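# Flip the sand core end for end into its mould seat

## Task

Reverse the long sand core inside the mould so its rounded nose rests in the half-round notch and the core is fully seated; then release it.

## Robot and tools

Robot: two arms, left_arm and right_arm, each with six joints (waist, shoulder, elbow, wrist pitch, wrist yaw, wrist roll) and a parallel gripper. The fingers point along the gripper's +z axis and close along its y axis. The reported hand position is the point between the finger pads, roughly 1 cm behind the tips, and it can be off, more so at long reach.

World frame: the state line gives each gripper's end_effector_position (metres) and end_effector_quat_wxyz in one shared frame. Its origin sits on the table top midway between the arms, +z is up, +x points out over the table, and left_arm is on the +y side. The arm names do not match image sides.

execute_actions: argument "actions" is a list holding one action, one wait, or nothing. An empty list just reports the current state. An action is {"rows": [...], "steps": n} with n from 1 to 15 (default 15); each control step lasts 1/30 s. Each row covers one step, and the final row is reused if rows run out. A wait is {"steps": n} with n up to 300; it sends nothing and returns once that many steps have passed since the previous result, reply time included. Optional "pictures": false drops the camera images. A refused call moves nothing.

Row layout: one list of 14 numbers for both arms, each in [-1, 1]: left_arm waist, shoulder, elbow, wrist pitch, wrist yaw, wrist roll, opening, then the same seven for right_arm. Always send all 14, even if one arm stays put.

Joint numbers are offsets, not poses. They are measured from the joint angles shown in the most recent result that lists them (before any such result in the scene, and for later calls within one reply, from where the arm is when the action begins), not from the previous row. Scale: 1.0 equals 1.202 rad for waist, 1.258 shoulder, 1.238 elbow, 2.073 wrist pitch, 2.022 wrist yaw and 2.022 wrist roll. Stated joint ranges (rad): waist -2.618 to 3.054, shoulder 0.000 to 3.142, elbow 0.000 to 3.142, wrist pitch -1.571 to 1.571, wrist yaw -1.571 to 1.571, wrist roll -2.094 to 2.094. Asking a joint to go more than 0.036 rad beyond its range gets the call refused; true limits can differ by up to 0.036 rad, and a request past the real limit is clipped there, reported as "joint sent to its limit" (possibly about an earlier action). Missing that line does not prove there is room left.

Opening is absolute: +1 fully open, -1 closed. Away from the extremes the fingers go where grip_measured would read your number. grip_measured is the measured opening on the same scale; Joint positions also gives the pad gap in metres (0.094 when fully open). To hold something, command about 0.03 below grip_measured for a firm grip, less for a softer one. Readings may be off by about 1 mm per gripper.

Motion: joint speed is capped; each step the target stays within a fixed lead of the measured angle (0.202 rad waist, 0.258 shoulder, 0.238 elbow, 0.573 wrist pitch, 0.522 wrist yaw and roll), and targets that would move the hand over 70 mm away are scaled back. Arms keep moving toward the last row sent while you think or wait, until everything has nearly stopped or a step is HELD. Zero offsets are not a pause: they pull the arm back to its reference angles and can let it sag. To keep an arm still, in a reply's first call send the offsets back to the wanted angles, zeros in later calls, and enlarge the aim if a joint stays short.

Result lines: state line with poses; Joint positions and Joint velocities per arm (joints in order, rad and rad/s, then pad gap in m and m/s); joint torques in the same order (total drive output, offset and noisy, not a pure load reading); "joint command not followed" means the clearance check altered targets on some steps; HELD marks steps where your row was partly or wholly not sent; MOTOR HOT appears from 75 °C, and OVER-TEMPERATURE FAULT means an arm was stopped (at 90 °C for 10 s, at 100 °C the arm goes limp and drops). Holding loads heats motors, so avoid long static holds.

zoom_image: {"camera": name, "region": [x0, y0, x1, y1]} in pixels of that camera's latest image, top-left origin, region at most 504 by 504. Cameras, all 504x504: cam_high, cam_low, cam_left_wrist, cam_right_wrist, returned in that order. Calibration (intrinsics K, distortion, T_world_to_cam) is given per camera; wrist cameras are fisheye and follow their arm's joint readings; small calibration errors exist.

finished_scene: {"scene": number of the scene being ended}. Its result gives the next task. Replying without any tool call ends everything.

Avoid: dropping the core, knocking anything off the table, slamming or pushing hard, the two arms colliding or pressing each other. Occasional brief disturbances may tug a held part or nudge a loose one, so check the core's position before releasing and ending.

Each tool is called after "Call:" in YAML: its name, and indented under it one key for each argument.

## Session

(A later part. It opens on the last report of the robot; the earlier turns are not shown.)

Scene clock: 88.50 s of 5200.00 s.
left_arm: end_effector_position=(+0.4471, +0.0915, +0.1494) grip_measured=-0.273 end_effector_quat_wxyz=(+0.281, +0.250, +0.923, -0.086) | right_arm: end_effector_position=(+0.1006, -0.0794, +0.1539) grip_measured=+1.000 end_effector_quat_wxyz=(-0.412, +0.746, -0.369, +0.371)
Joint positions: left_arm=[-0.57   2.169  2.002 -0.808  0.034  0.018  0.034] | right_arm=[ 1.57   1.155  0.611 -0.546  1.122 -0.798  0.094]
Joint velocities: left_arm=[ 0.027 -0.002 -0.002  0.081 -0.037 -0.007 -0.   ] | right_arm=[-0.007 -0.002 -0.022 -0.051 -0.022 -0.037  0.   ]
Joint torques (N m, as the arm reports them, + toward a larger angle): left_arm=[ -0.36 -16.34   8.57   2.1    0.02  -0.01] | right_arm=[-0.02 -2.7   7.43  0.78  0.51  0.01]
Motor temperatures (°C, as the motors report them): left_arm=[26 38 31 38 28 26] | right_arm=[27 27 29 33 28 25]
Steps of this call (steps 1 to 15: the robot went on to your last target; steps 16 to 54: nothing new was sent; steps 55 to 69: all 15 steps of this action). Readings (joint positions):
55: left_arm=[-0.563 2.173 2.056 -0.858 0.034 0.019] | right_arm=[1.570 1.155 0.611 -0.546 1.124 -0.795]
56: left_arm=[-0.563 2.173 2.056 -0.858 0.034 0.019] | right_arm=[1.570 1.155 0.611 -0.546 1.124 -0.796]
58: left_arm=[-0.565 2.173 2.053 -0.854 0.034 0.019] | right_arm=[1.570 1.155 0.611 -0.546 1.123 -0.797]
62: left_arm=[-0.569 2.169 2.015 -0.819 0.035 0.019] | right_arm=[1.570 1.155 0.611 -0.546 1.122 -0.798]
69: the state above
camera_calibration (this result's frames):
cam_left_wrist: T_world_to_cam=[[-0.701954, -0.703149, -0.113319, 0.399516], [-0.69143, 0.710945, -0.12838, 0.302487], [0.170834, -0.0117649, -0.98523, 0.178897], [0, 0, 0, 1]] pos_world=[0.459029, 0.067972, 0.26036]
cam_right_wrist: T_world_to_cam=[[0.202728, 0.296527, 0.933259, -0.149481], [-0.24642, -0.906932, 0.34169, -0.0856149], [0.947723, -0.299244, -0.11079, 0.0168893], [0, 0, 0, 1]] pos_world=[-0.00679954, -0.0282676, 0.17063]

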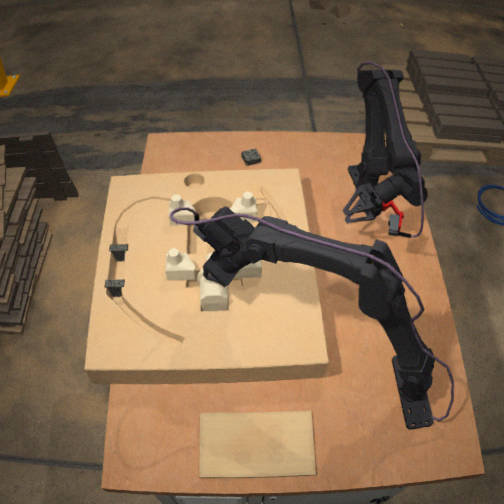

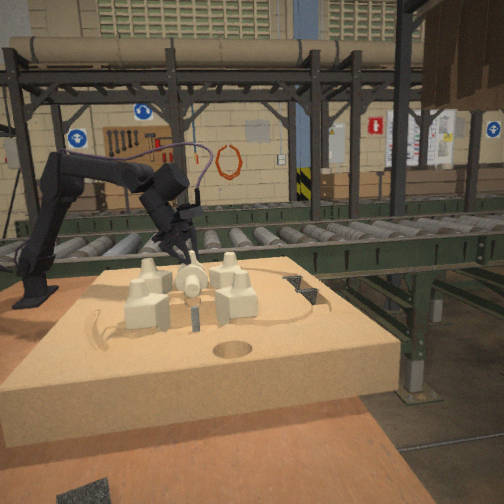

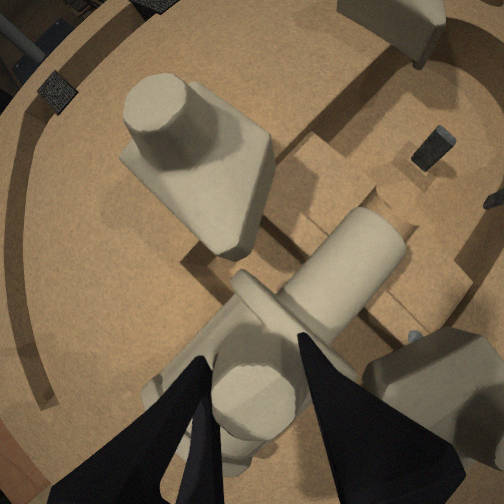

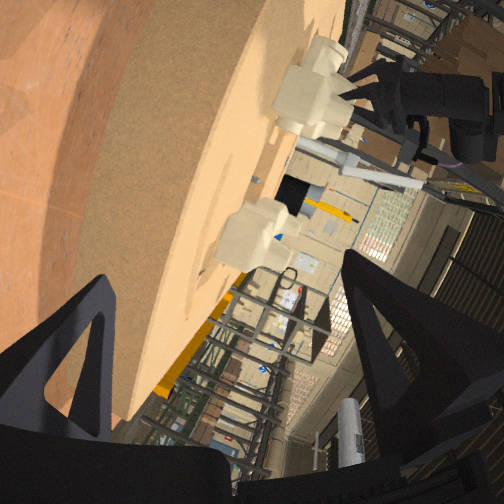

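Call:
execute_actions:
  actions:
    - {"rows":[[0,-0.05,0,0.065,0,0,-0.4,0,0,0,0,0,0,1],[0,-0.05,-0.025,0.075,0,0,-0.4,0,0,0,0,0,0,1]]}
  pictures: false

Call:
execute_actions:
  actions:
    - {"rows":[[0,-0.045,0,0.06,0,0,-0.4,0,0,0,0,0,0,1],[0,-0.04,-0.02,0.07,0,0,-0.4,0,0,0,0,0,0,1]]}

Call:
zoom_image:
  camera: "cam_high"
  region: [160,230,270,330]

Scene clock: 90.03 s of 5200.00 s.
left_arm: end_effector_position=(+0.4482, +0.0907, +0.1466) grip_measured=-0.273 end_effector_quat_wxyz=(+0.288, +0.247, +0.921, -0.089) | right_arm: end_effector_position=(+0.1004, -0.0793, +0.1536) grip_measured=+1.000 end_effector_quat_wxyz=(-0.412, +0.747, -0.368, +0.371)
Joint positions: left_arm=[-0.569  2.158  1.963 -0.764  0.036  0.013  0.034] | right_arm=[ 1.57   1.155  0.611 -0.546  1.12  -0.801  0.094]
Joint velocities: left_arm=[-0.002 -0.002 -0.007 -0.022  0.022 -0.066  0.   ] | right_arm=[-0.017  0.007  0.012  0.022 -0.037 -0.007  0.   ]
Joint torques (N m, as the arm reports them, + toward a larger angle): left_arm=[ -0.03 -15.7    7.23   2.18   0.     0.02] | right_arm=[-0.03 -2.7   7.41  0.78  0.51  0.02]
Motor temperatures (°C, as the motors report them): left_arm=[26 38 31 38 28 26] | right_arm=[27 27 29 33 28 25]
Steps of this call (steps 1 to 15: the robot went on to your last target; steps 16 to 31: nothing new was sent; steps 32 to 46: all 15 steps of this action). Readings (joint positions):
32: left_arm=[-0.570 2.169 1.999 -0.802 0.034 0.018] | right_arm=[1.570 1.155 0.611 -0.546 1.122 -0.798]
33: left_arm=[-0.570 2.168 1.990 -0.791 0.034 0.018] | right_arm=[1.570 1.155 0.611 -0.546 1.121 -0.799]
35: left_arm=[-0.569 2.161 1.971 -0.776 0.036 0.013] | right_arm=[1.570 1.155 0.611 -0.546 1.121 -0.800]
39: left_arm=[-0.569 2.158 1.964 -0.765 0.036 0.013] | right_arm=[1.570 1.155 0.611 -0.546 1.120 -0.801]
46: the state above

Scene clock: 90.53 s of 5200.00 s.
left_arm: end_effector_position=(+0.4482, +0.0906, +0.1458) grip_measured=-0.273 end_effector_quat_wxyz=(+0.294, +0.246, +0.919, -0.091) | right_arm: end_effector_position=(+0.1002, -0.0792, +0.1532) grip_measured=+1.000 end_effector_quat_wxyz=(-0.411, +0.748, -0.367, +0.371)
Joint positions: left_arm=[-0.569  2.146  1.935 -0.735  0.037  0.01   0.034] | right_arm=[ 1.57   1.155  0.611 -0.546  1.117 -0.804  0.094]
Joint velocities: left_arm=[ 0.002 -0.007  0.002 -0.022  0.051 -0.037  0.   ] | right_arm=[-0.002  0.002 -0.002  0.007  0.051  0.022  0.   ]
Joint torques (N m, as the arm reports them, + toward a larger angle): left_arm=[  0.04 -14.65   6.86   2.22   0.     0.  ] | right_arm=[-0.03 -2.69  7.41  0.78  0.5   0.02]
Motor temperatures (°C, as the motors report them): left_arm=[26 38 31 38 28 26] | right_arm=[27 27 29 33 28 25]
Steps of this call (steps 1 to 15: all 15 steps of this action). Readings (joint positions):
1: left_arm=[-0.569 2.157 1.961 -0.762 0.036 0.013] | right_arm=[1.570 1.155 0.611 -0.546 1.119 -0.801]
2: left_arm=[-0.569 2.155 1.954 -0.755 0.036 0.013] | right_arm=[1.570 1.155 0.611 -0.546 1.119 -0.802]
4: left_arm=[-0.569 2.149 1.941 -0.743 0.036 0.011] | right_arm=[1.570 1.155 0.611 -0.546 1.119 -0.803]
8: left_arm=[-0.569 2.146 1.935 -0.736 0.037 0.010] | right_arm=[1.570 1.155 0.611 -0.546 1.118 -0.804]
15: the state above
camera_calibration (this result's frames):
cam_left_wrist: T_world_to_cam=[[-0.696038, -0.708709, -0.115165, 0.397382], [-0.691653, 0.704867, -0.157411, 0.308347], [0.192735, -0.0299095, -0.980795, 0.166356], [0, 0, 0, 1]] pos_world=[0.457799, 0.0692601, 0.257463]
cam_right_wrist: T_world_to_cam=[[0.20301, 0.303243, 0.931038, -0.148031], [-0.241611, -0.905923, 0.347745, -0.0865687], [0.9489, -0.295545, -0.110645, 0.0174373], [0, 0, 0, 1]] pos_world=[-0.00741043, -0.0283819, 0.169855]

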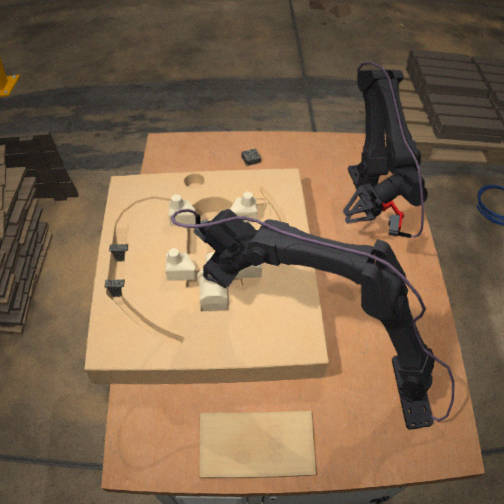

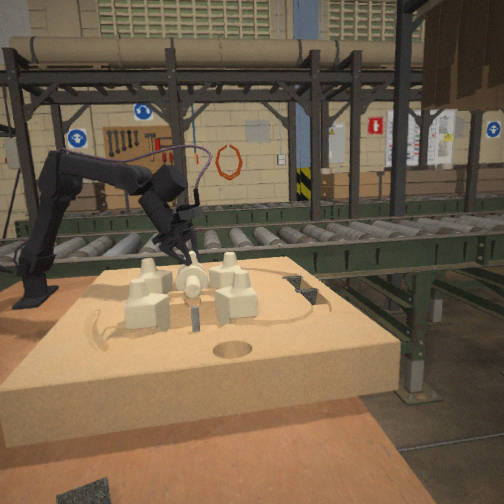

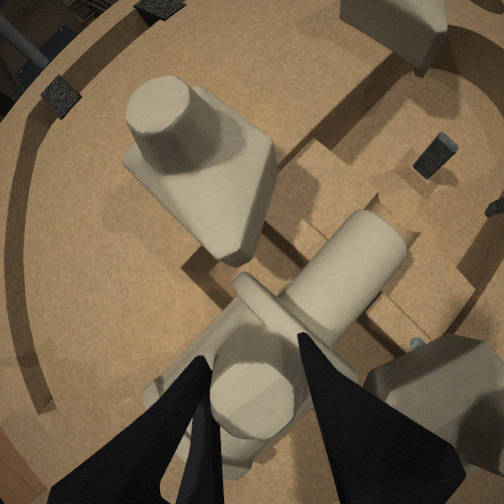

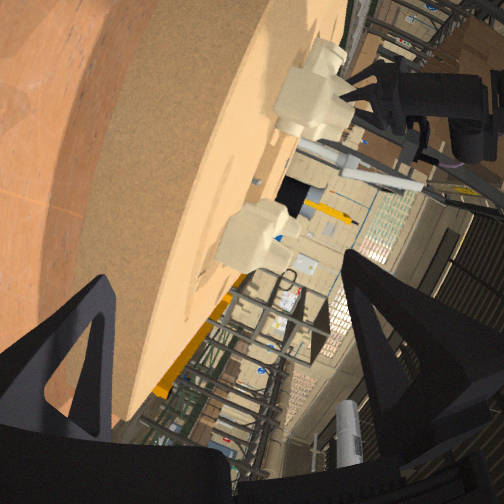

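Region (160, 230, 270, 330) of cam_high's 504x504 image, scaled by 4.582, with more detail than that image has; it fills the top 458 rows of this view, and the rest is white.

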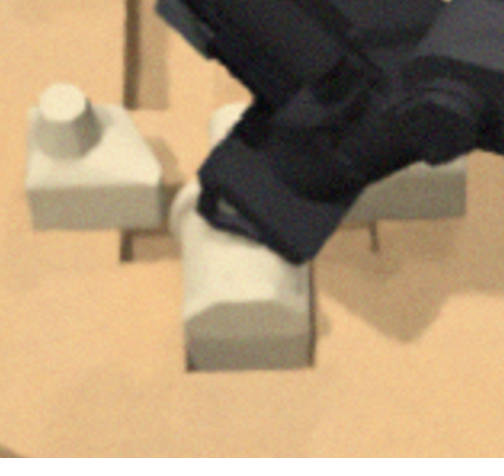

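Call:
execute_actions:
  actions:
    - {"rows":[[0.018,-0.05,0.035,0.03,0,0,-0.4,0,0,0,0,0,0,1]]}
  pictures: false

Call:
execute_actions:
  actions:
    - {"rows":[[0,-0.02,0.01,0.05,0,0,-0.4,0,0,0,0,0,0,1]]}

Call:
zoom_image:
  camera: "cam_high"
  region: [160,230,270,330]

Scene clock: 92.37 s of 5200.00 s.
left_arm: end_effector_position=(+0.4474, +0.0931, +0.1455) grip_measured=-0.273 end_effector_quat_wxyz=(+0.289, +0.243, +0.921, -0.097) | right_arm: end_effector_position=(+0.1000, -0.0790, +0.1529) grip_measured=+1.000 end_effector_quat_wxyz=(-0.410, +0.749, -0.366, +0.370)
Joint positions: left_arm=[-0.561  2.144  1.935 -0.744  0.053  0.008  0.034] | right_arm=[ 1.57   1.155  0.611 -0.546  1.115 -0.808  0.094]
Joint velocities: left_arm=[-0.002 -0.002 -0.007 -0.022  0.051 -0.022 -0.   ] | right_arm=[ 0.002  0.002 -0.007 -0.037  0.007 -0.022  0.   ]
Joint torques (N m, as the arm reports them, + toward a larger angle): left_arm=[  1.16 -16.32  10.34   1.86  -0.15  -0.01] | right_arm=[-0.03 -2.69  7.43  0.79  0.51  0.01]
Motor temperatures (°C, as the motors report them): left_arm=[26 38 31 38 28 26] | right_arm=[27 27 29 33 28 25]
Steps of this call (steps 1 to 15: the robot went on to your last target; steps 16 to 40: nothing new was sent; steps 41 to 55: all 15 steps of this action). Readings (joint positions):
41: left_arm=[-0.568 2.144 1.935 -0.737 0.038 0.010] | right_arm=[1.570 1.155 0.611 -0.546 1.117 -0.805]
42: left_arm=[-0.566 2.144 1.935 -0.740 0.041 0.010] | right_arm=[1.570 1.155 0.611 -0.546 1.117 -0.805]
44: left_arm=[-0.563 2.144 1.935 -0.742 0.048 0.008] | right_arm=[1.570 1.155 0.611 -0.546 1.116 -0.806]
48: left_arm=[-0.561 2.144 1.935 -0.744 0.052 0.008] | right_arm=[1.570 1.155 0.611 -0.546 1.116 -0.807]
55: the state above

Scene clock: 92.87 s of 5200.00 s.
left_arm: end_effector_position=(+0.4475, +0.0927, +0.1451) grip_measured=-0.273 end_effector_quat_wxyz=(+0.289, +0.244, +0.921, -0.098) | right_arm: end_effector_position=(+0.0998, -0.0789, +0.1526) grip_measured=+1.000 end_effector_quat_wxyz=(-0.409, +0.750, -0.364, +0.370)
Joint positions: left_arm=[-0.561  2.146  1.935 -0.743  0.054  0.008  0.034] | right_arm=[ 1.57   1.155  0.611 -0.546  1.113 -0.811  0.094]
Joint velocities: left_arm=[-0.007 -0.012 -0.007 -0.037  0.037 -0.037 -0.001] | right_arm=[-0.007  0.007  0.027 -0.022  0.066 -0.022  0.   ]
Joint torques (N m, as the arm reports them, + toward a larger angle): left_arm=[ -0.02 -13.72   7.63   2.11   0.    -0.03] | right_arm=[-0.03 -2.7   7.41  0.78  0.51  0.03]
Motor temperatures (°C, as the motors report them): left_arm=[26 38 31 39 28 26] | right_arm=[27 27 29 33 28 25]
Steps of this call (steps 1 to 15: all 15 steps of this action). Readings (joint positions):
1: left_arm=[-0.561 2.145 1.935 -0.744 0.053 0.008] | right_arm=[1.570 1.155 0.611 -0.546 1.115 -0.808]
2: left_arm=[-0.561 2.145 1.935 -0.743 0.054 0.008] | right_arm=[1.570 1.155 0.611 -0.546 1.114 -0.809]
4: left_arm=[-0.561 2.146 1.935 -0.743 0.054 0.008] | right_arm=[1.570 1.155 0.611 -0.546 1.114 -0.809]
8: left_arm=[-0.561 2.146 1.935 -0.743 0.054 0.008] | right_arm=[1.570 1.155 0.611 -0.546 1.113 -0.810]
15: the state above
camera_calibration (this result's frames):
cam_left_wrist: T_world_to_cam=[[-0.69766, -0.709618, -0.0985534, 0.396773], [-0.693569, 0.70345, -0.155304, 0.306972], [0.179534, -0.0399961, -0.982938, 0.173041], [0, 0, 0, 1]] pos_world=[0.458652, 0.0725388, 0.256866]
cam_right_wrist: T_world_to_cam=[[0.203409, 0.309604, 0.928854, -0.146632], [-0.236867, -0.904946, 0.353506, -0.0874648], [0.95001, -0.291921, -0.110739, 0.0180244], [0, 0, 0, 1]] pos_world=[-0.00801456, -0.0284913, 0.169115]

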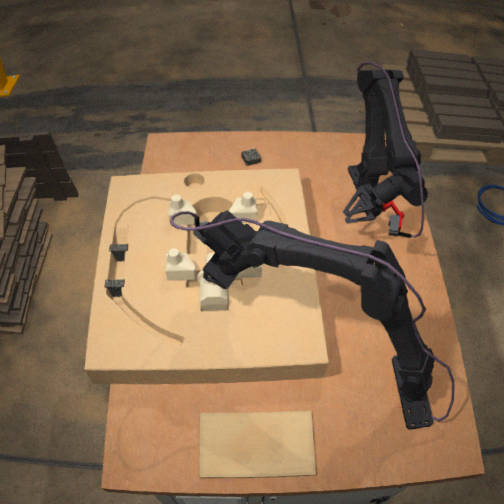

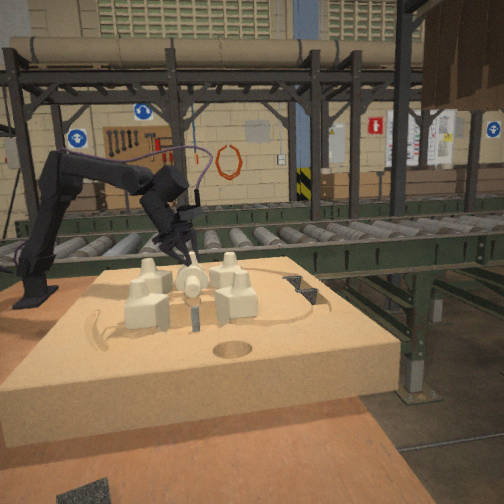

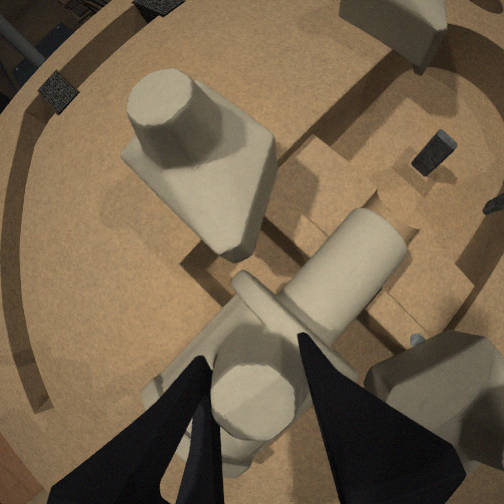

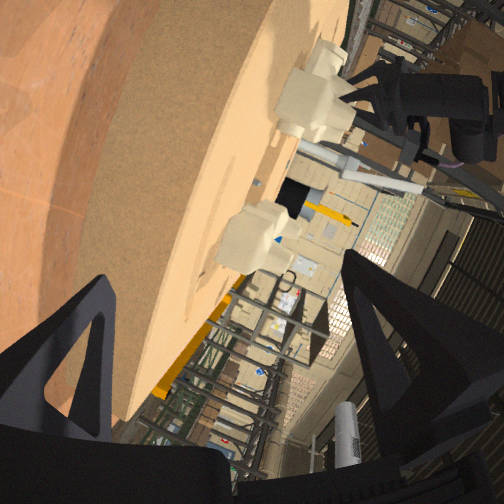

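Region (160, 230, 270, 330) of cam_high's 504x504 image, scaled by 4.582, with more detail than that image has; it fills the top 458 rows of this view, and the rest is white.

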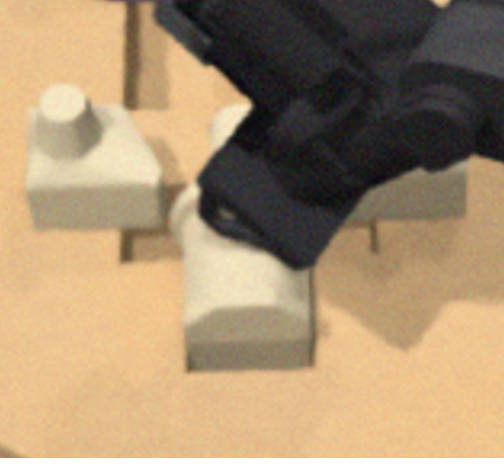

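Call:
execute_actions:
  actions:
    - {"rows":[[0,-0.06,0.055,0.015,-0.015,0,-0.4,0,0,0,0,0,0,1]]}
  pictures: false

Call:
execute_actions:
  actions:
    - {"rows":[[0,-0.015,0.01,0.05,0,0,-0.4,0,0,0,0,0,0,1]]}

Call:
zoom_image:
  camera: "cam_high"
  region: [160,230,270,330]

Call:
zoom_image:
  camera: "cam_low"
  region: [130,200,260,310]

Scene clock: 94.60 s of 5200.00 s.
left_arm: end_effector_position=(+0.4454, +0.0964, +0.1464) grip_measured=-0.273 end_effector_quat_wxyz=(+0.282, +0.242, +0.924, -0.090) | right_arm: end_effector_position=(+0.0996, -0.0787, +0.1523) grip_measured=+1.000 end_effector_quat_wxyz=(-0.408, +0.752, -0.363, +0.370)
Joint positions: left_arm=[-0.561  2.145  1.948 -0.774  0.04   0.008  0.034] | right_arm=[ 1.57   1.155  0.611 -0.546  1.111 -0.814  0.094]
Joint velocities: left_arm=[ 0.017 -0.002 -0.027  0.066 -0.051 -0.081 -0.001] | right_arm=[ 0.012  0.002 -0.007 -0.095 -0.051 -0.037  0.   ]
Joint torques (N m, as the arm reports them, + toward a larger angle): left_arm=[  0.02 -17.36  11.31   1.76  -0.16  -0.02] | right_arm=[-0.03 -2.71  7.41  0.78  0.51  0.02]
Motor temperatures (°C, as the motors report them): left_arm=[26 38 31 39 28 26] | right_arm=[27 27 29 33 28 25]
Steps of this call (steps 1 to 15: the robot went on to your last target; steps 16 to 37: nothing new was sent; steps 38 to 52: all 15 steps of this action). Readings (joint positions):
38: left_arm=[-0.561 2.145 1.937 -0.747 0.053 0.008] | right_arm=[1.570 1.155 0.611 -0.546 1.112 -0.811]
39: left_arm=[-0.561 2.145 1.940 -0.755 0.051 0.008] | right_arm=[1.570 1.155 0.611 -0.546 1.112 -0.812]
41: left_arm=[-0.561 2.145 1.945 -0.766 0.046 0.008] | right_arm=[1.570 1.155 0.611 -0.546 1.112 -0.812]
45: left_arm=[-0.561 2.145 1.948 -0.773 0.041 0.008] | right_arm=[1.570 1.155 0.611 -0.546 1.111 -0.813]
52: the state above

Scene clock: 95.10 s of 5200.00 s.
left_arm: end_effector_position=(+0.4468, +0.0950, +0.1457) grip_measured=-0.273 end_effector_quat_wxyz=(+0.285, +0.242, +0.923, -0.092) | right_arm: end_effector_position=(+0.0993, -0.0786, +0.1519) grip_measured=+1.000 end_effector_quat_wxyz=(-0.407, +0.753, -0.362, +0.369)
Joint positions: left_arm=[-0.561  2.149  1.948 -0.765  0.043  0.008  0.034] | right_arm=[ 1.57   1.155  0.611 -0.546  1.108 -0.817  0.094]
Joint velocities: left_arm=[-0.012 -0.007  0.007 -0.022  0.007 -0.066  0.001] | right_arm=[ 0.007 -0.017  0.007 -0.022 -0.066  0.037  0.   ]
Joint torques (N m, as the arm reports them, + toward a larger angle): left_arm=[ -0.01 -13.51   7.61   2.03  -0.01  -0.03] | right_arm=[-0.04 -2.7   7.43  0.78  0.51  0.03]
Motor temperatures (°C, as the motors report them): left_arm=[26 38 31 39 28 26] | right_arm=[27 27 29 33 28 25]
Steps of this call (steps 1 to 15: all 15 steps of this action). Readings (joint positions):
1: left_arm=[-0.561 2.146 1.948 -0.773 0.041 0.008] | right_arm=[1.570 1.155 0.611 -0.546 1.110 -0.814]
2: left_arm=[-0.561 2.147 1.948 -0.771 0.042 0.008] | right_arm=[1.570 1.155 0.611 -0.546 1.110 -0.815]
4: left_arm=[-0.561 2.148 1.948 -0.768 0.042 0.008] | right_arm=[1.570 1.155 0.611 -0.546 1.109 -0.816]
8: left_arm=[-0.561 2.149 1.948 -0.765 0.043 0.008] | right_arm=[1.570 1.155 0.611 -0.546 1.109 -0.816]
15: the state above
camera_calibration (this result's frames):
cam_left_wrist: T_world_to_cam=[[-0.693963, -0.71253, -0.103519, 0.397313], [-0.69873, 0.701152, -0.141993, 0.305548], [0.173757, -0.0262062, -0.98444, 0.175286], [0, 0, 0, 1]] pos_world=[0.458759, 0.0734552, 0.257074]
cam_right_wrist: T_world_to_cam=[[0.203589, 0.316277, 0.926564, -0.145178], [-0.23201, -0.903843, 0.3595, -0.0883891], [0.951169, -0.288162, -0.110633, 0.0185884], [0, 0, 0, 1]] pos_world=[-0.00863129, -0.028617, 0.168349]

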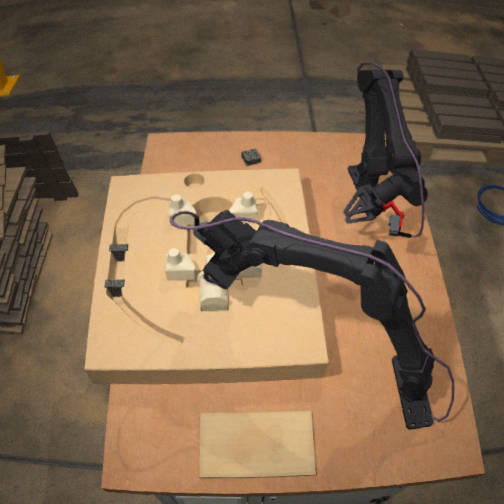

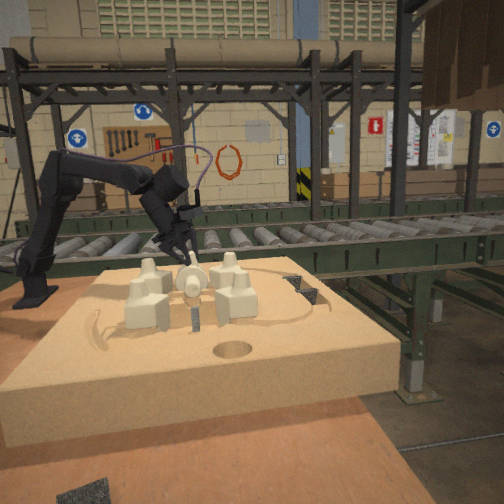

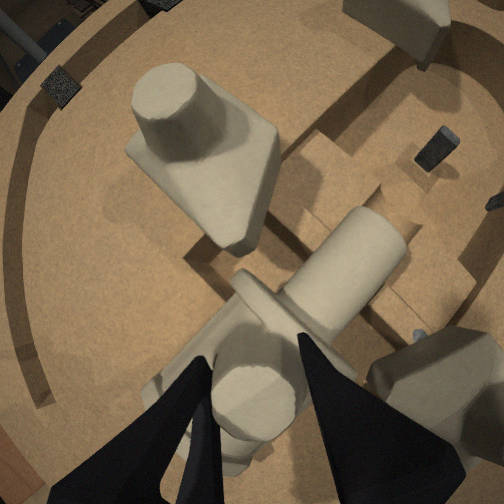

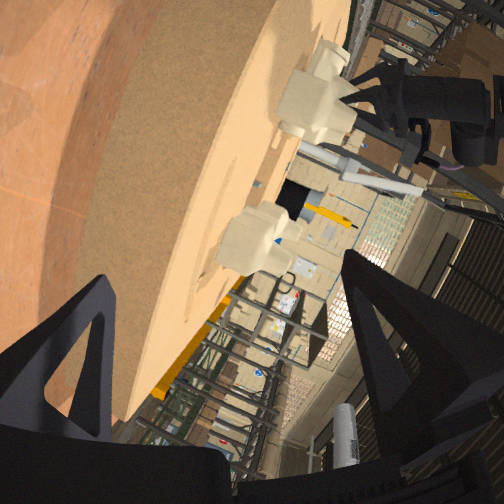

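Region (160, 230, 270, 330) of cam_high's 504x504 image, scaled by 4.582, with more detail than that image has; it fills the top 458 rows of this view, and the rest is white.

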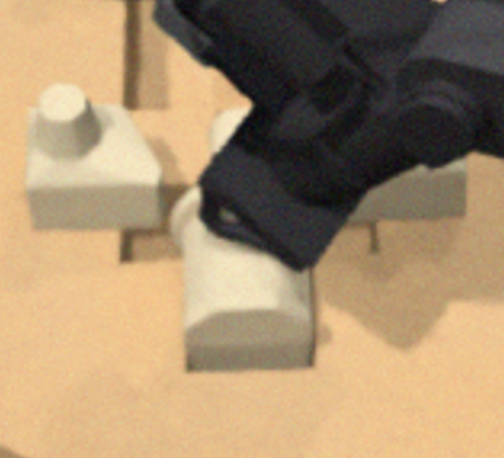

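Region (130, 200, 260, 310) of cam_low's 504x504 image, scaled by 3.877, with more detail than that image has; it fills the top 426 rows of this view, and the rest is white.

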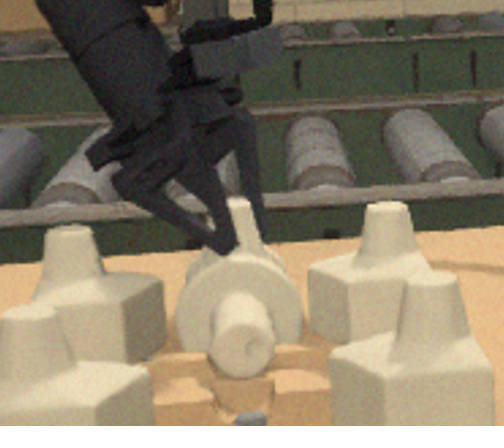

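More +y.

Call:
execute_actions:
  actions:
    - {"rows":[[0.015,-0.065,0.055,0.015,-0.015,0,-0.4,0,0,0,0,0,0,1]]}
  pictures: false

Call:
execute_actions:
  actions:
    - {"rows":[[0.005,-0.03,0,0.045,0,0,-0.4,0,0,0,0,0,0,1]]}

Call:
zoom_image:
  camera: "cam_high"
  region: [160,230,270,330]

Scene clock: 96.60 s of 5200.00 s.
left_arm: end_effector_position=(+0.4455, +0.1034, +0.1482) grip_measured=-0.273 end_effector_quat_wxyz=(+0.278, +0.237, +0.927, -0.083) | right_arm: end_effector_position=(+0.0992, -0.0785, +0.1517) grip_measured=+1.000 end_effector_quat_wxyz=(-0.406, +0.754, -0.361, +0.369)
Joint positions: left_arm=[-0.553  2.142  1.959 -0.8    0.033  0.008  0.034] | right_arm=[ 1.57   1.155  0.611 -0.546  1.106 -0.82   0.094]
Joint velocities: left_arm=[-0.002 -0.002  0.002 -0.095 -0.007 -0.022  0.   ] | right_arm=[-0.002 -0.012 -0.002  0.022 -0.081  0.051  0.   ]
Joint torques (N m, as the arm reports them, + toward a larger angle): left_arm=[  0.9  -17.31  11.5    1.79  -0.2   -0.02] | right_arm=[-0.03 -2.69  7.43  0.79  0.5   0.  ]
Motor temperatures (°C, as the motors report them): left_arm=[26 38 31 39 28 26] | right_arm=[27 27 29 33 28 25]
Steps of this call (steps 1 to 15: the robot went on to your last target; steps 16 to 30: nothing new was sent; steps 31 to 45: all 15 steps of this action). Readings (joint positions):
31: left_arm=[-0.560 2.147 1.951 -0.769 0.043 0.008] | right_arm=[1.570 1.155 0.611 -0.546 1.108 -0.817]
32: left_arm=[-0.560 2.147 1.953 -0.775 0.041 0.008] | right_arm=[1.570 1.155 0.611 -0.546 1.108 -0.818]
34: left_arm=[-0.558 2.146 1.958 -0.787 0.036 0.008] | right_arm=[1.570 1.155 0.611 -0.546 1.107 -0.819]
38: left_arm=[-0.553 2.142 1.959 -0.799 0.033 0.008] | right_arm=[1.570 1.155 0.611 -0.546 1.106 -0.820]
45: the state above

Scene clock: 97.10 s of 5200.00 s.
left_arm: end_effector_position=(+0.4455, +0.1030, +0.1446) grip_measured=-0.273 end_effector_quat_wxyz=(+0.278, +0.237, +0.927, -0.084) | right_arm: end_effector_position=(+0.0990, -0.0784, +0.1513) grip_measured=+1.000 end_effector_quat_wxyz=(-0.405, +0.755, -0.359, +0.369)
Joint positions: left_arm=[-0.553  2.142  1.945 -0.785  0.035  0.008  0.034] | right_arm=[ 1.57   1.155  0.611 -0.546  1.104 -0.823  0.094]
Joint velocities: left_arm=[-0.012 -0.002  0.017 -0.037 -0.037  0.022 -0.   ] | right_arm=[-0.007 -0.007  0.002 -0.066  0.022 -0.095  0.   ]
Joint torques (N m, as the arm reports them, + toward a larger angle): left_arm=[  0.5  -14.54   7.74   1.87   0.    -0.03] | right_arm=[-0.03 -2.68  7.42  0.78  0.51  0.02]
Motor temperatures (°C, as the motors report them): left_arm=[26 38 31 39 28 26] | right_arm=[27 27 29 33 28 25]
Steps of this call (steps 1 to 15: all 15 steps of this action). Readings (joint positions):
1: left_arm=[-0.553 2.142 1.957 -0.798 0.034 0.008] | right_arm=[1.570 1.155 0.611 -0.546 1.106 -0.820]
2: left_arm=[-0.553 2.142 1.954 -0.794 0.034 0.008] | right_arm=[1.570 1.155 0.611 -0.546 1.106 -0.821]
4: left_arm=[-0.553 2.142 1.948 -0.788 0.034 0.008] | right_arm=[1.570 1.155 0.611 -0.546 1.105 -0.822]
8: left_arm=[-0.553 2.142 1.945 -0.785 0.035 0.008] | right_arm=[1.570 1.155 0.611 -0.546 1.104 -0.823]
15: the state above
camera_calibration (this result's frames):
cam_left_wrist: T_world_to_cam=[[-0.685191, -0.720689, -0.10545, 0.399189], [-0.710127, 0.693191, -0.123312, 0.302084], [0.161967, -0.00960965, -0.986749, 0.178571], [0, 0, 0, 1]] pos_world=[0.459116, 0.080005, 0.255551]
cam_right_wrist: T_world_to_cam=[[0.203637, 0.322512, 0.924401, -0.14382], [-0.227501, -0.902753, 0.365076, -0.0892407], [0.952248, -0.284645, -0.110462, 0.0191], [0, 0, 0, 1]] pos_world=[-0.00920316, -0.0287418, 0.167637]

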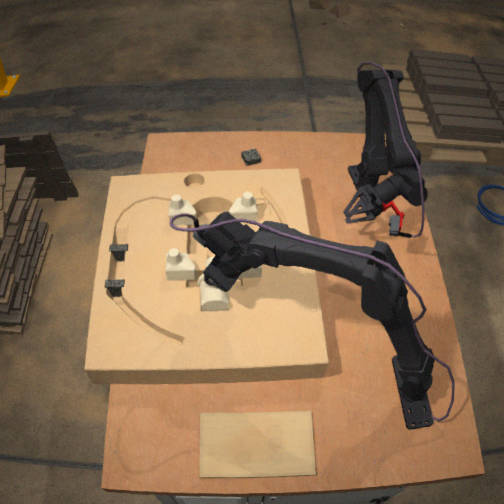

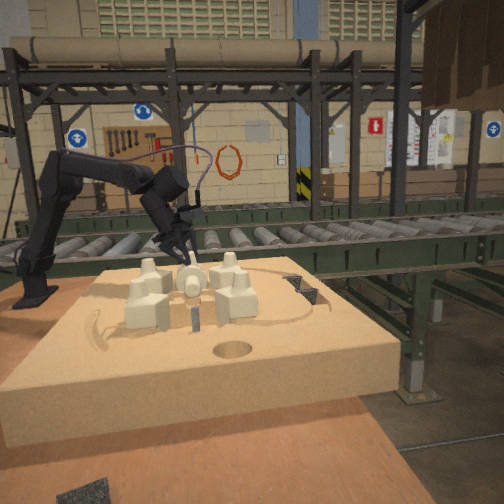

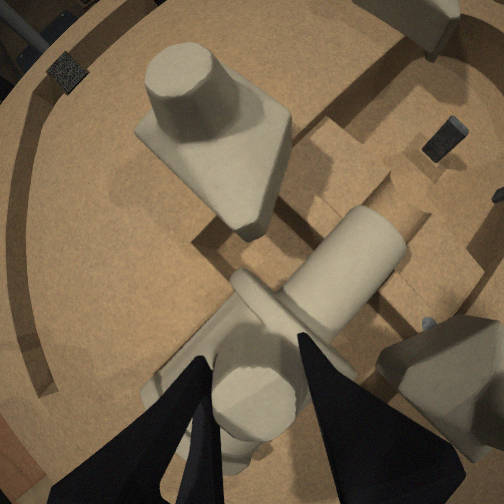

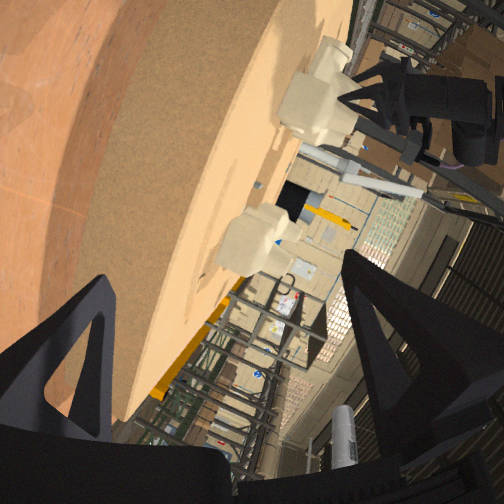

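Region (160, 230, 270, 330) of cam_high's 504x504 image, scaled by 4.582, with more detail than that image has; it fills the top 458 rows of this view, and the rest is white.

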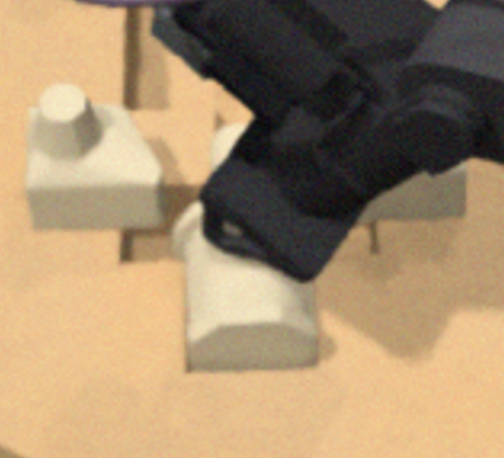

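Now at the tail wall.

Call:
execute_actions:
  actions:
    - {"rows":[[0,0.005,0,0.045,0,0.02,-0.4,0,0,0,0,0,0,1]]}

Call:
zoom_image:
  camera: "cam_low"
  region: [130,200,260,310]

Scene clock: 98.40 s of 5200.00 s.
left_arm: end_effector_position=(+0.4461, +0.1022, +0.1376) grip_measured=-0.273 end_effector_quat_wxyz=(+0.273, +0.249, +0.925, -0.084) | right_arm: end_effector_position=(+0.0988, -0.0782, +0.1510) grip_measured=+1.000 end_effector_quat_wxyz=(-0.405, +0.756, -0.358, +0.369)
Joint positions: left_arm=[-0.55   2.156  1.944 -0.782  0.045  0.032  0.034] | right_arm=[ 1.57   1.155  0.611 -0.546  1.102 -0.826  0.094]
Joint velocities: left_arm=[-0.002 -0.012 -0.002  0.037 -0.007 -0.022 -0.001] | right_arm=[ 0.027 -0.007 -0.012  0.037 -0.051 -0.051  0.   ]
Joint torques (N m, as the arm reports them, + toward a larger angle): left_arm=[ -0.21 -12.42   6.53   1.96  -0.1    0.15] | right_arm=[-0.02 -2.69  7.43  0.78  0.5   0.01]
Motor temperatures (°C, as the motors report them): left_arm=[26 38 31 39 28 26] | right_arm=[27 27 29 33 28 25]
Steps of this call (steps 1 to 15: the robot went on to your last target; steps 16 to 24: nothing new was sent; steps 25 to 39: all 15 steps of this action). Readings (joint positions):
25: left_arm=[-0.553 2.146 1.944 -0.784 0.035 0.012] | right_arm=[1.570 1.155 0.611 -0.546 1.104 -0.824]
26: left_arm=[-0.553 2.149 1.944 -0.779 0.036 0.018] | right_arm=[1.570 1.155 0.611 -0.546 1.103 -0.824]
28: left_arm=[-0.551 2.156 1.944 -0.784 0.041 0.025] | right_arm=[1.570 1.155 0.611 -0.546 1.103 -0.825]
32: left_arm=[-0.550 2.156 1.944 -0.782 0.045 0.031] | right_arm=[1.570 1.155 0.611 -0.546 1.102 -0.826]
39: the state above
camera_calibration (this result's frames):
cam_left_wrist: T_world_to_cam=[[-0.702707, -0.703408, -0.106869, 0.404516], [-0.694382, 0.710771, -0.112419, 0.291822], [0.155036, -0.0047898, -0.987897, 0.174338], [0, 0, 0, 1]] pos_world=[0.459864, 0.0779563, 0.248265]
cam_right_wrist: T_world_to_cam=[[0.20377, 0.325665, 0.923266, -0.143119], [-0.225098, -0.902203, 0.367915, -0.0896693], [0.95279, -0.282795, -0.110535, 0.0194039], [0, 0, 0, 1]] pos_world=[-0.00950901, -0.0288039, 0.167272]

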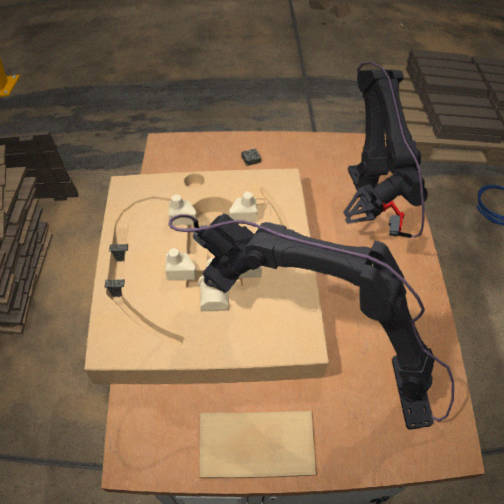

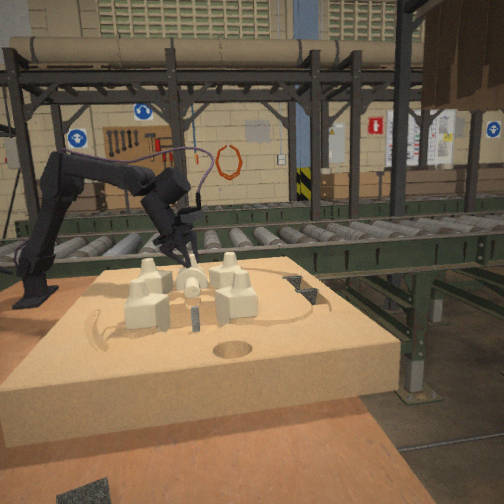

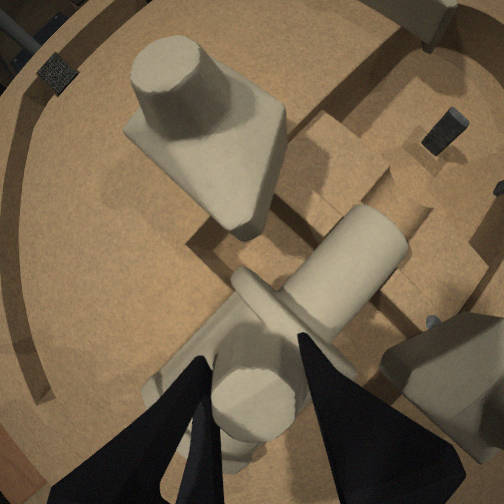

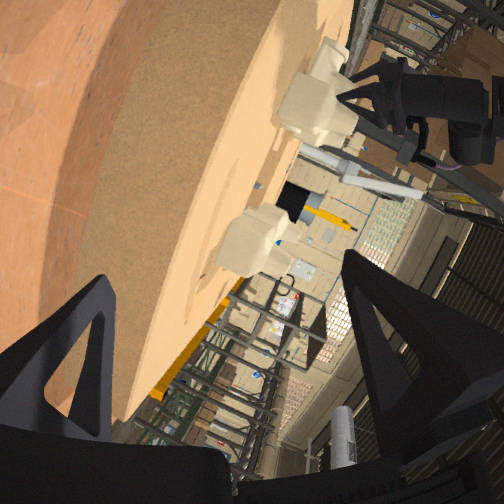

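Region (130, 200, 260, 310) of cam_low's 504x504 image, scaled by 3.877, with more detail than that image has; it fills the top 426 rows of this view, and the rest is white.

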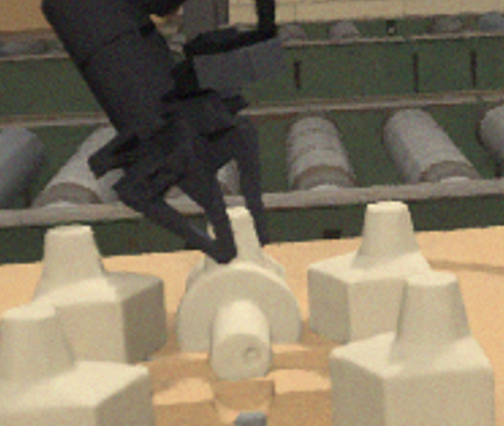

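It dropped in.

Call:
execute_actions:
  actions:
    - {"rows":[[0,-0.03,0.01,0.01,0,0,0.3,0,0,0,0,0,0,1]],"steps":10}
  pictures: false

Call:
execute_actions:
  actions:
    - {"rows":[[0,-0.25,0,0,0,0,0.3,0,0,0,0,0,0,1]]}

Call:
zoom_image:
  camera: "cam_low"
  region: [130,200,260,310]

Call:
zoom_image:
  camera: "cam_high"
  region: [160,230,270,330]

Scene clock: 100.53 s of 5200.00 s.
left_arm: end_effector_position=(+0.4462, +0.1021, +0.1377) grip_measured=+0.298 end_effector_quat_wxyz=(+0.273, +0.249, +0.925, -0.085) | right_arm: end_effector_position=(+0.0986, -0.0781, +0.1507) grip_measured=+1.000 end_effector_quat_wxyz=(-0.404, +0.757, -0.357, +0.368)
Joint positions: left_arm=[-0.55   2.156  1.944 -0.781  0.045  0.032  0.061] | right_arm=[ 1.57   1.155  0.611 -0.546  1.1   -0.829  0.094]
Joint velocities: left_arm=[ 0.002 -0.017 -0.002 -0.051 -0.037  0.022  0.   ] | right_arm=[-0.012 -0.002  0.012  0.037 -0.051 -0.007  0.   ]
Joint torques (N m, as the arm reports them, + toward a larger angle): left_arm=[  0.02 -14.62   7.58   1.4    0.04  -0.03] | right_arm=[-0.01 -2.69  7.42  0.78  0.5   0.03]
Motor temperatures (°C, as the motors report them): left_arm=[26 38 31 39 28 26] | right_arm=[27 27 29 33 28 25]
Steps of this call (steps 1 to 15: the robot went on to your last target; steps 16 to 54: nothing new was sent; steps 55 to 64: all 10 steps of this action). Readings (joint positions):
55: left_arm=[-0.550 2.156 1.944 -0.783 0.045 0.032] | right_arm=[1.570 1.155 0.611 -0.546 1.102 -0.827]
56: left_arm=[-0.550 2.156 1.944 -0.782 0.045 0.032] | right_arm=[1.570 1.155 0.611 -0.546 1.101 -0.827]
58: left_arm=[-0.550 2.156 1.944 -0.781 0.045 0.032] | right_arm=[1.570 1.155 0.611 -0.546 1.101 -0.828]
62: left_arm=[-0.550 2.156 1.944 -0.781 0.045 0.032] | right_arm=[1.570 1.155 0.611 -0.546 1.100 -0.829]
64: the state above

Scene clock: 101.03 s of 5200.00 s.
left_arm: end_effector_position=(+0.4146, +0.1186, +0.3090) grip_measured=+0.298 end_effector_quat_wxyz=(+0.423, +0.237, +0.867, -0.117) | right_arm: end_effector_position=(+0.0984, -0.0780, +0.1505) grip_measured=+1.000 end_effector_quat_wxyz=(-0.403, +0.758, -0.356, +0.368)
Joint positions: left_arm=[-0.55   1.822  1.937 -0.778  0.045  0.032  0.061] | right_arm=[ 1.57   1.155  0.611 -0.546  1.098 -0.832  0.094]
Joint velocities: left_arm=[-0.002 -0.046  0.027  0.11  -0.007  0.037 -0.   ] | right_arm=[-0.002 -0.007 -0.012 -0.066 -0.095  0.007  0.   ]
Joint torques (N m, as the arm reports them, + toward a larger angle): left_arm=[ 0.03 -7.42  6.99  1.4   0.02 -0.02] | right_arm=[-0.03 -2.69  7.41  0.79  0.51  0.02]
Motor temperatures (°C, as the motors report them): left_arm=[26 38 31 39 28 26] | right_arm=[27 27 29 33 28 25]
Steps of this call (steps 1 to 15: all 15 steps of this action). Readings (joint positions):
1: left_arm=[-0.550 2.148 1.942 -0.780 0.045 0.032] | right_arm=[1.570 1.155 0.611 -0.546 1.100 -0.830]
2: left_arm=[-0.550 2.134 1.934 -0.787 0.045 0.032] | right_arm=[1.570 1.155 0.611 -0.546 1.099 -0.830]
4: left_arm=[-0.550 2.091 1.928 -0.800 0.045 0.032] | right_arm=[1.570 1.155 0.611 -0.546 1.099 -0.831]
8: left_arm=[-0.550 1.970 1.928 -0.801 0.045 0.032] | right_arm=[1.570 1.155 0.611 -0.546 1.098 -0.832]
15: the state above
camera_calibration (this result's frames):
cam_left_wrist: T_world_to_cam=[[-0.657682, -0.726881, -0.197732, 0.424443], [-0.616768, 0.670306, -0.412658, 0.34295], [0.432494, -0.149443, -0.889166, 0.220174], [0, 0, 0, 1]] pos_world=[0.395445, 0.111541, 0.421218]
cam_right_wrist: T_world_to_cam=[[0.203674, 0.331455, 0.921224, -0.141858], [-0.220933, -0.901116, 0.373066, -0.0904448], [0.953785, -0.279512, -0.110305, 0.019865], [0, 0, 0, 1]] pos_world=[-0.0100365, -0.0289293, 0.166616]

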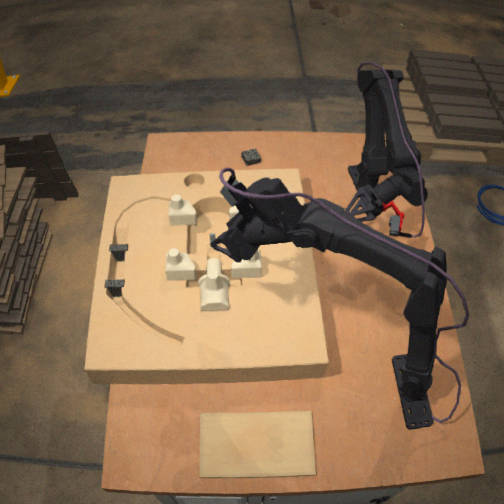

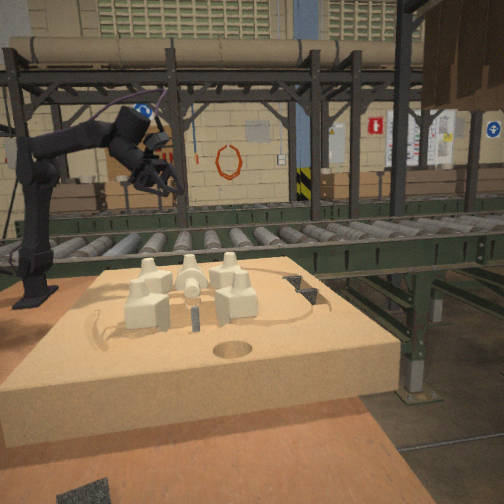

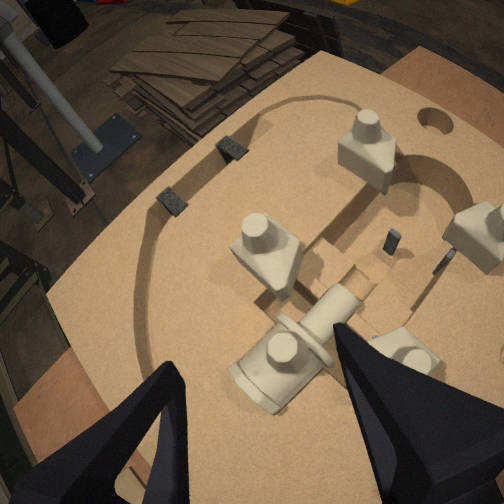

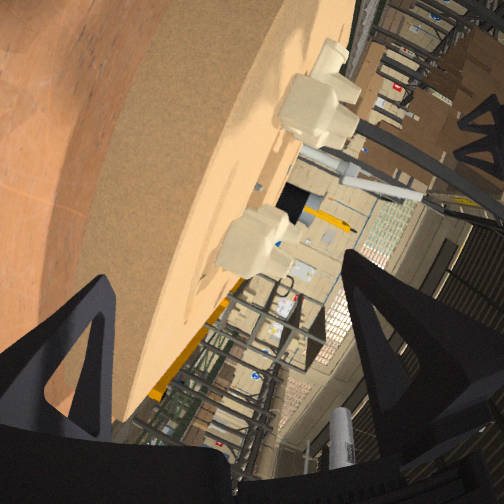

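Region (130, 200, 260, 310) of cam_low's 504x504 image, scaled by 3.877, with more detail than that image has; it fills the top 426 rows of this view, and the rest is white.

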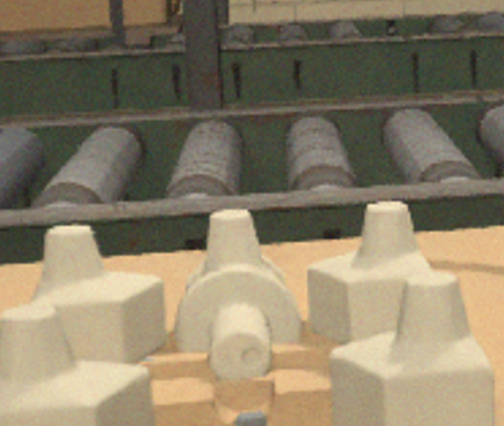

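Region (160, 230, 270, 330) of cam_high's 504x504 image, scaled by 4.582, with more detail than that image has; it fills the top 458 rows of this view, and the rest is white.

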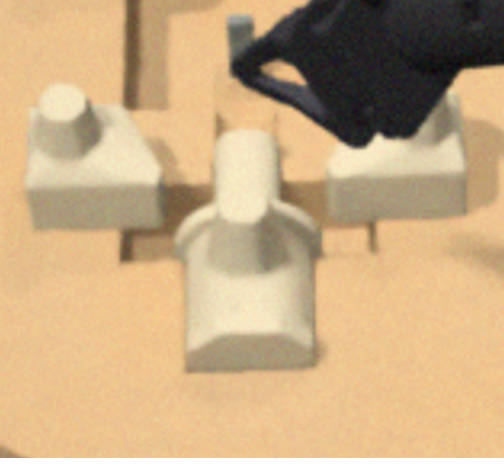

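Call:
finished_scene:
  scene: 2

The scene is finished: the task was done.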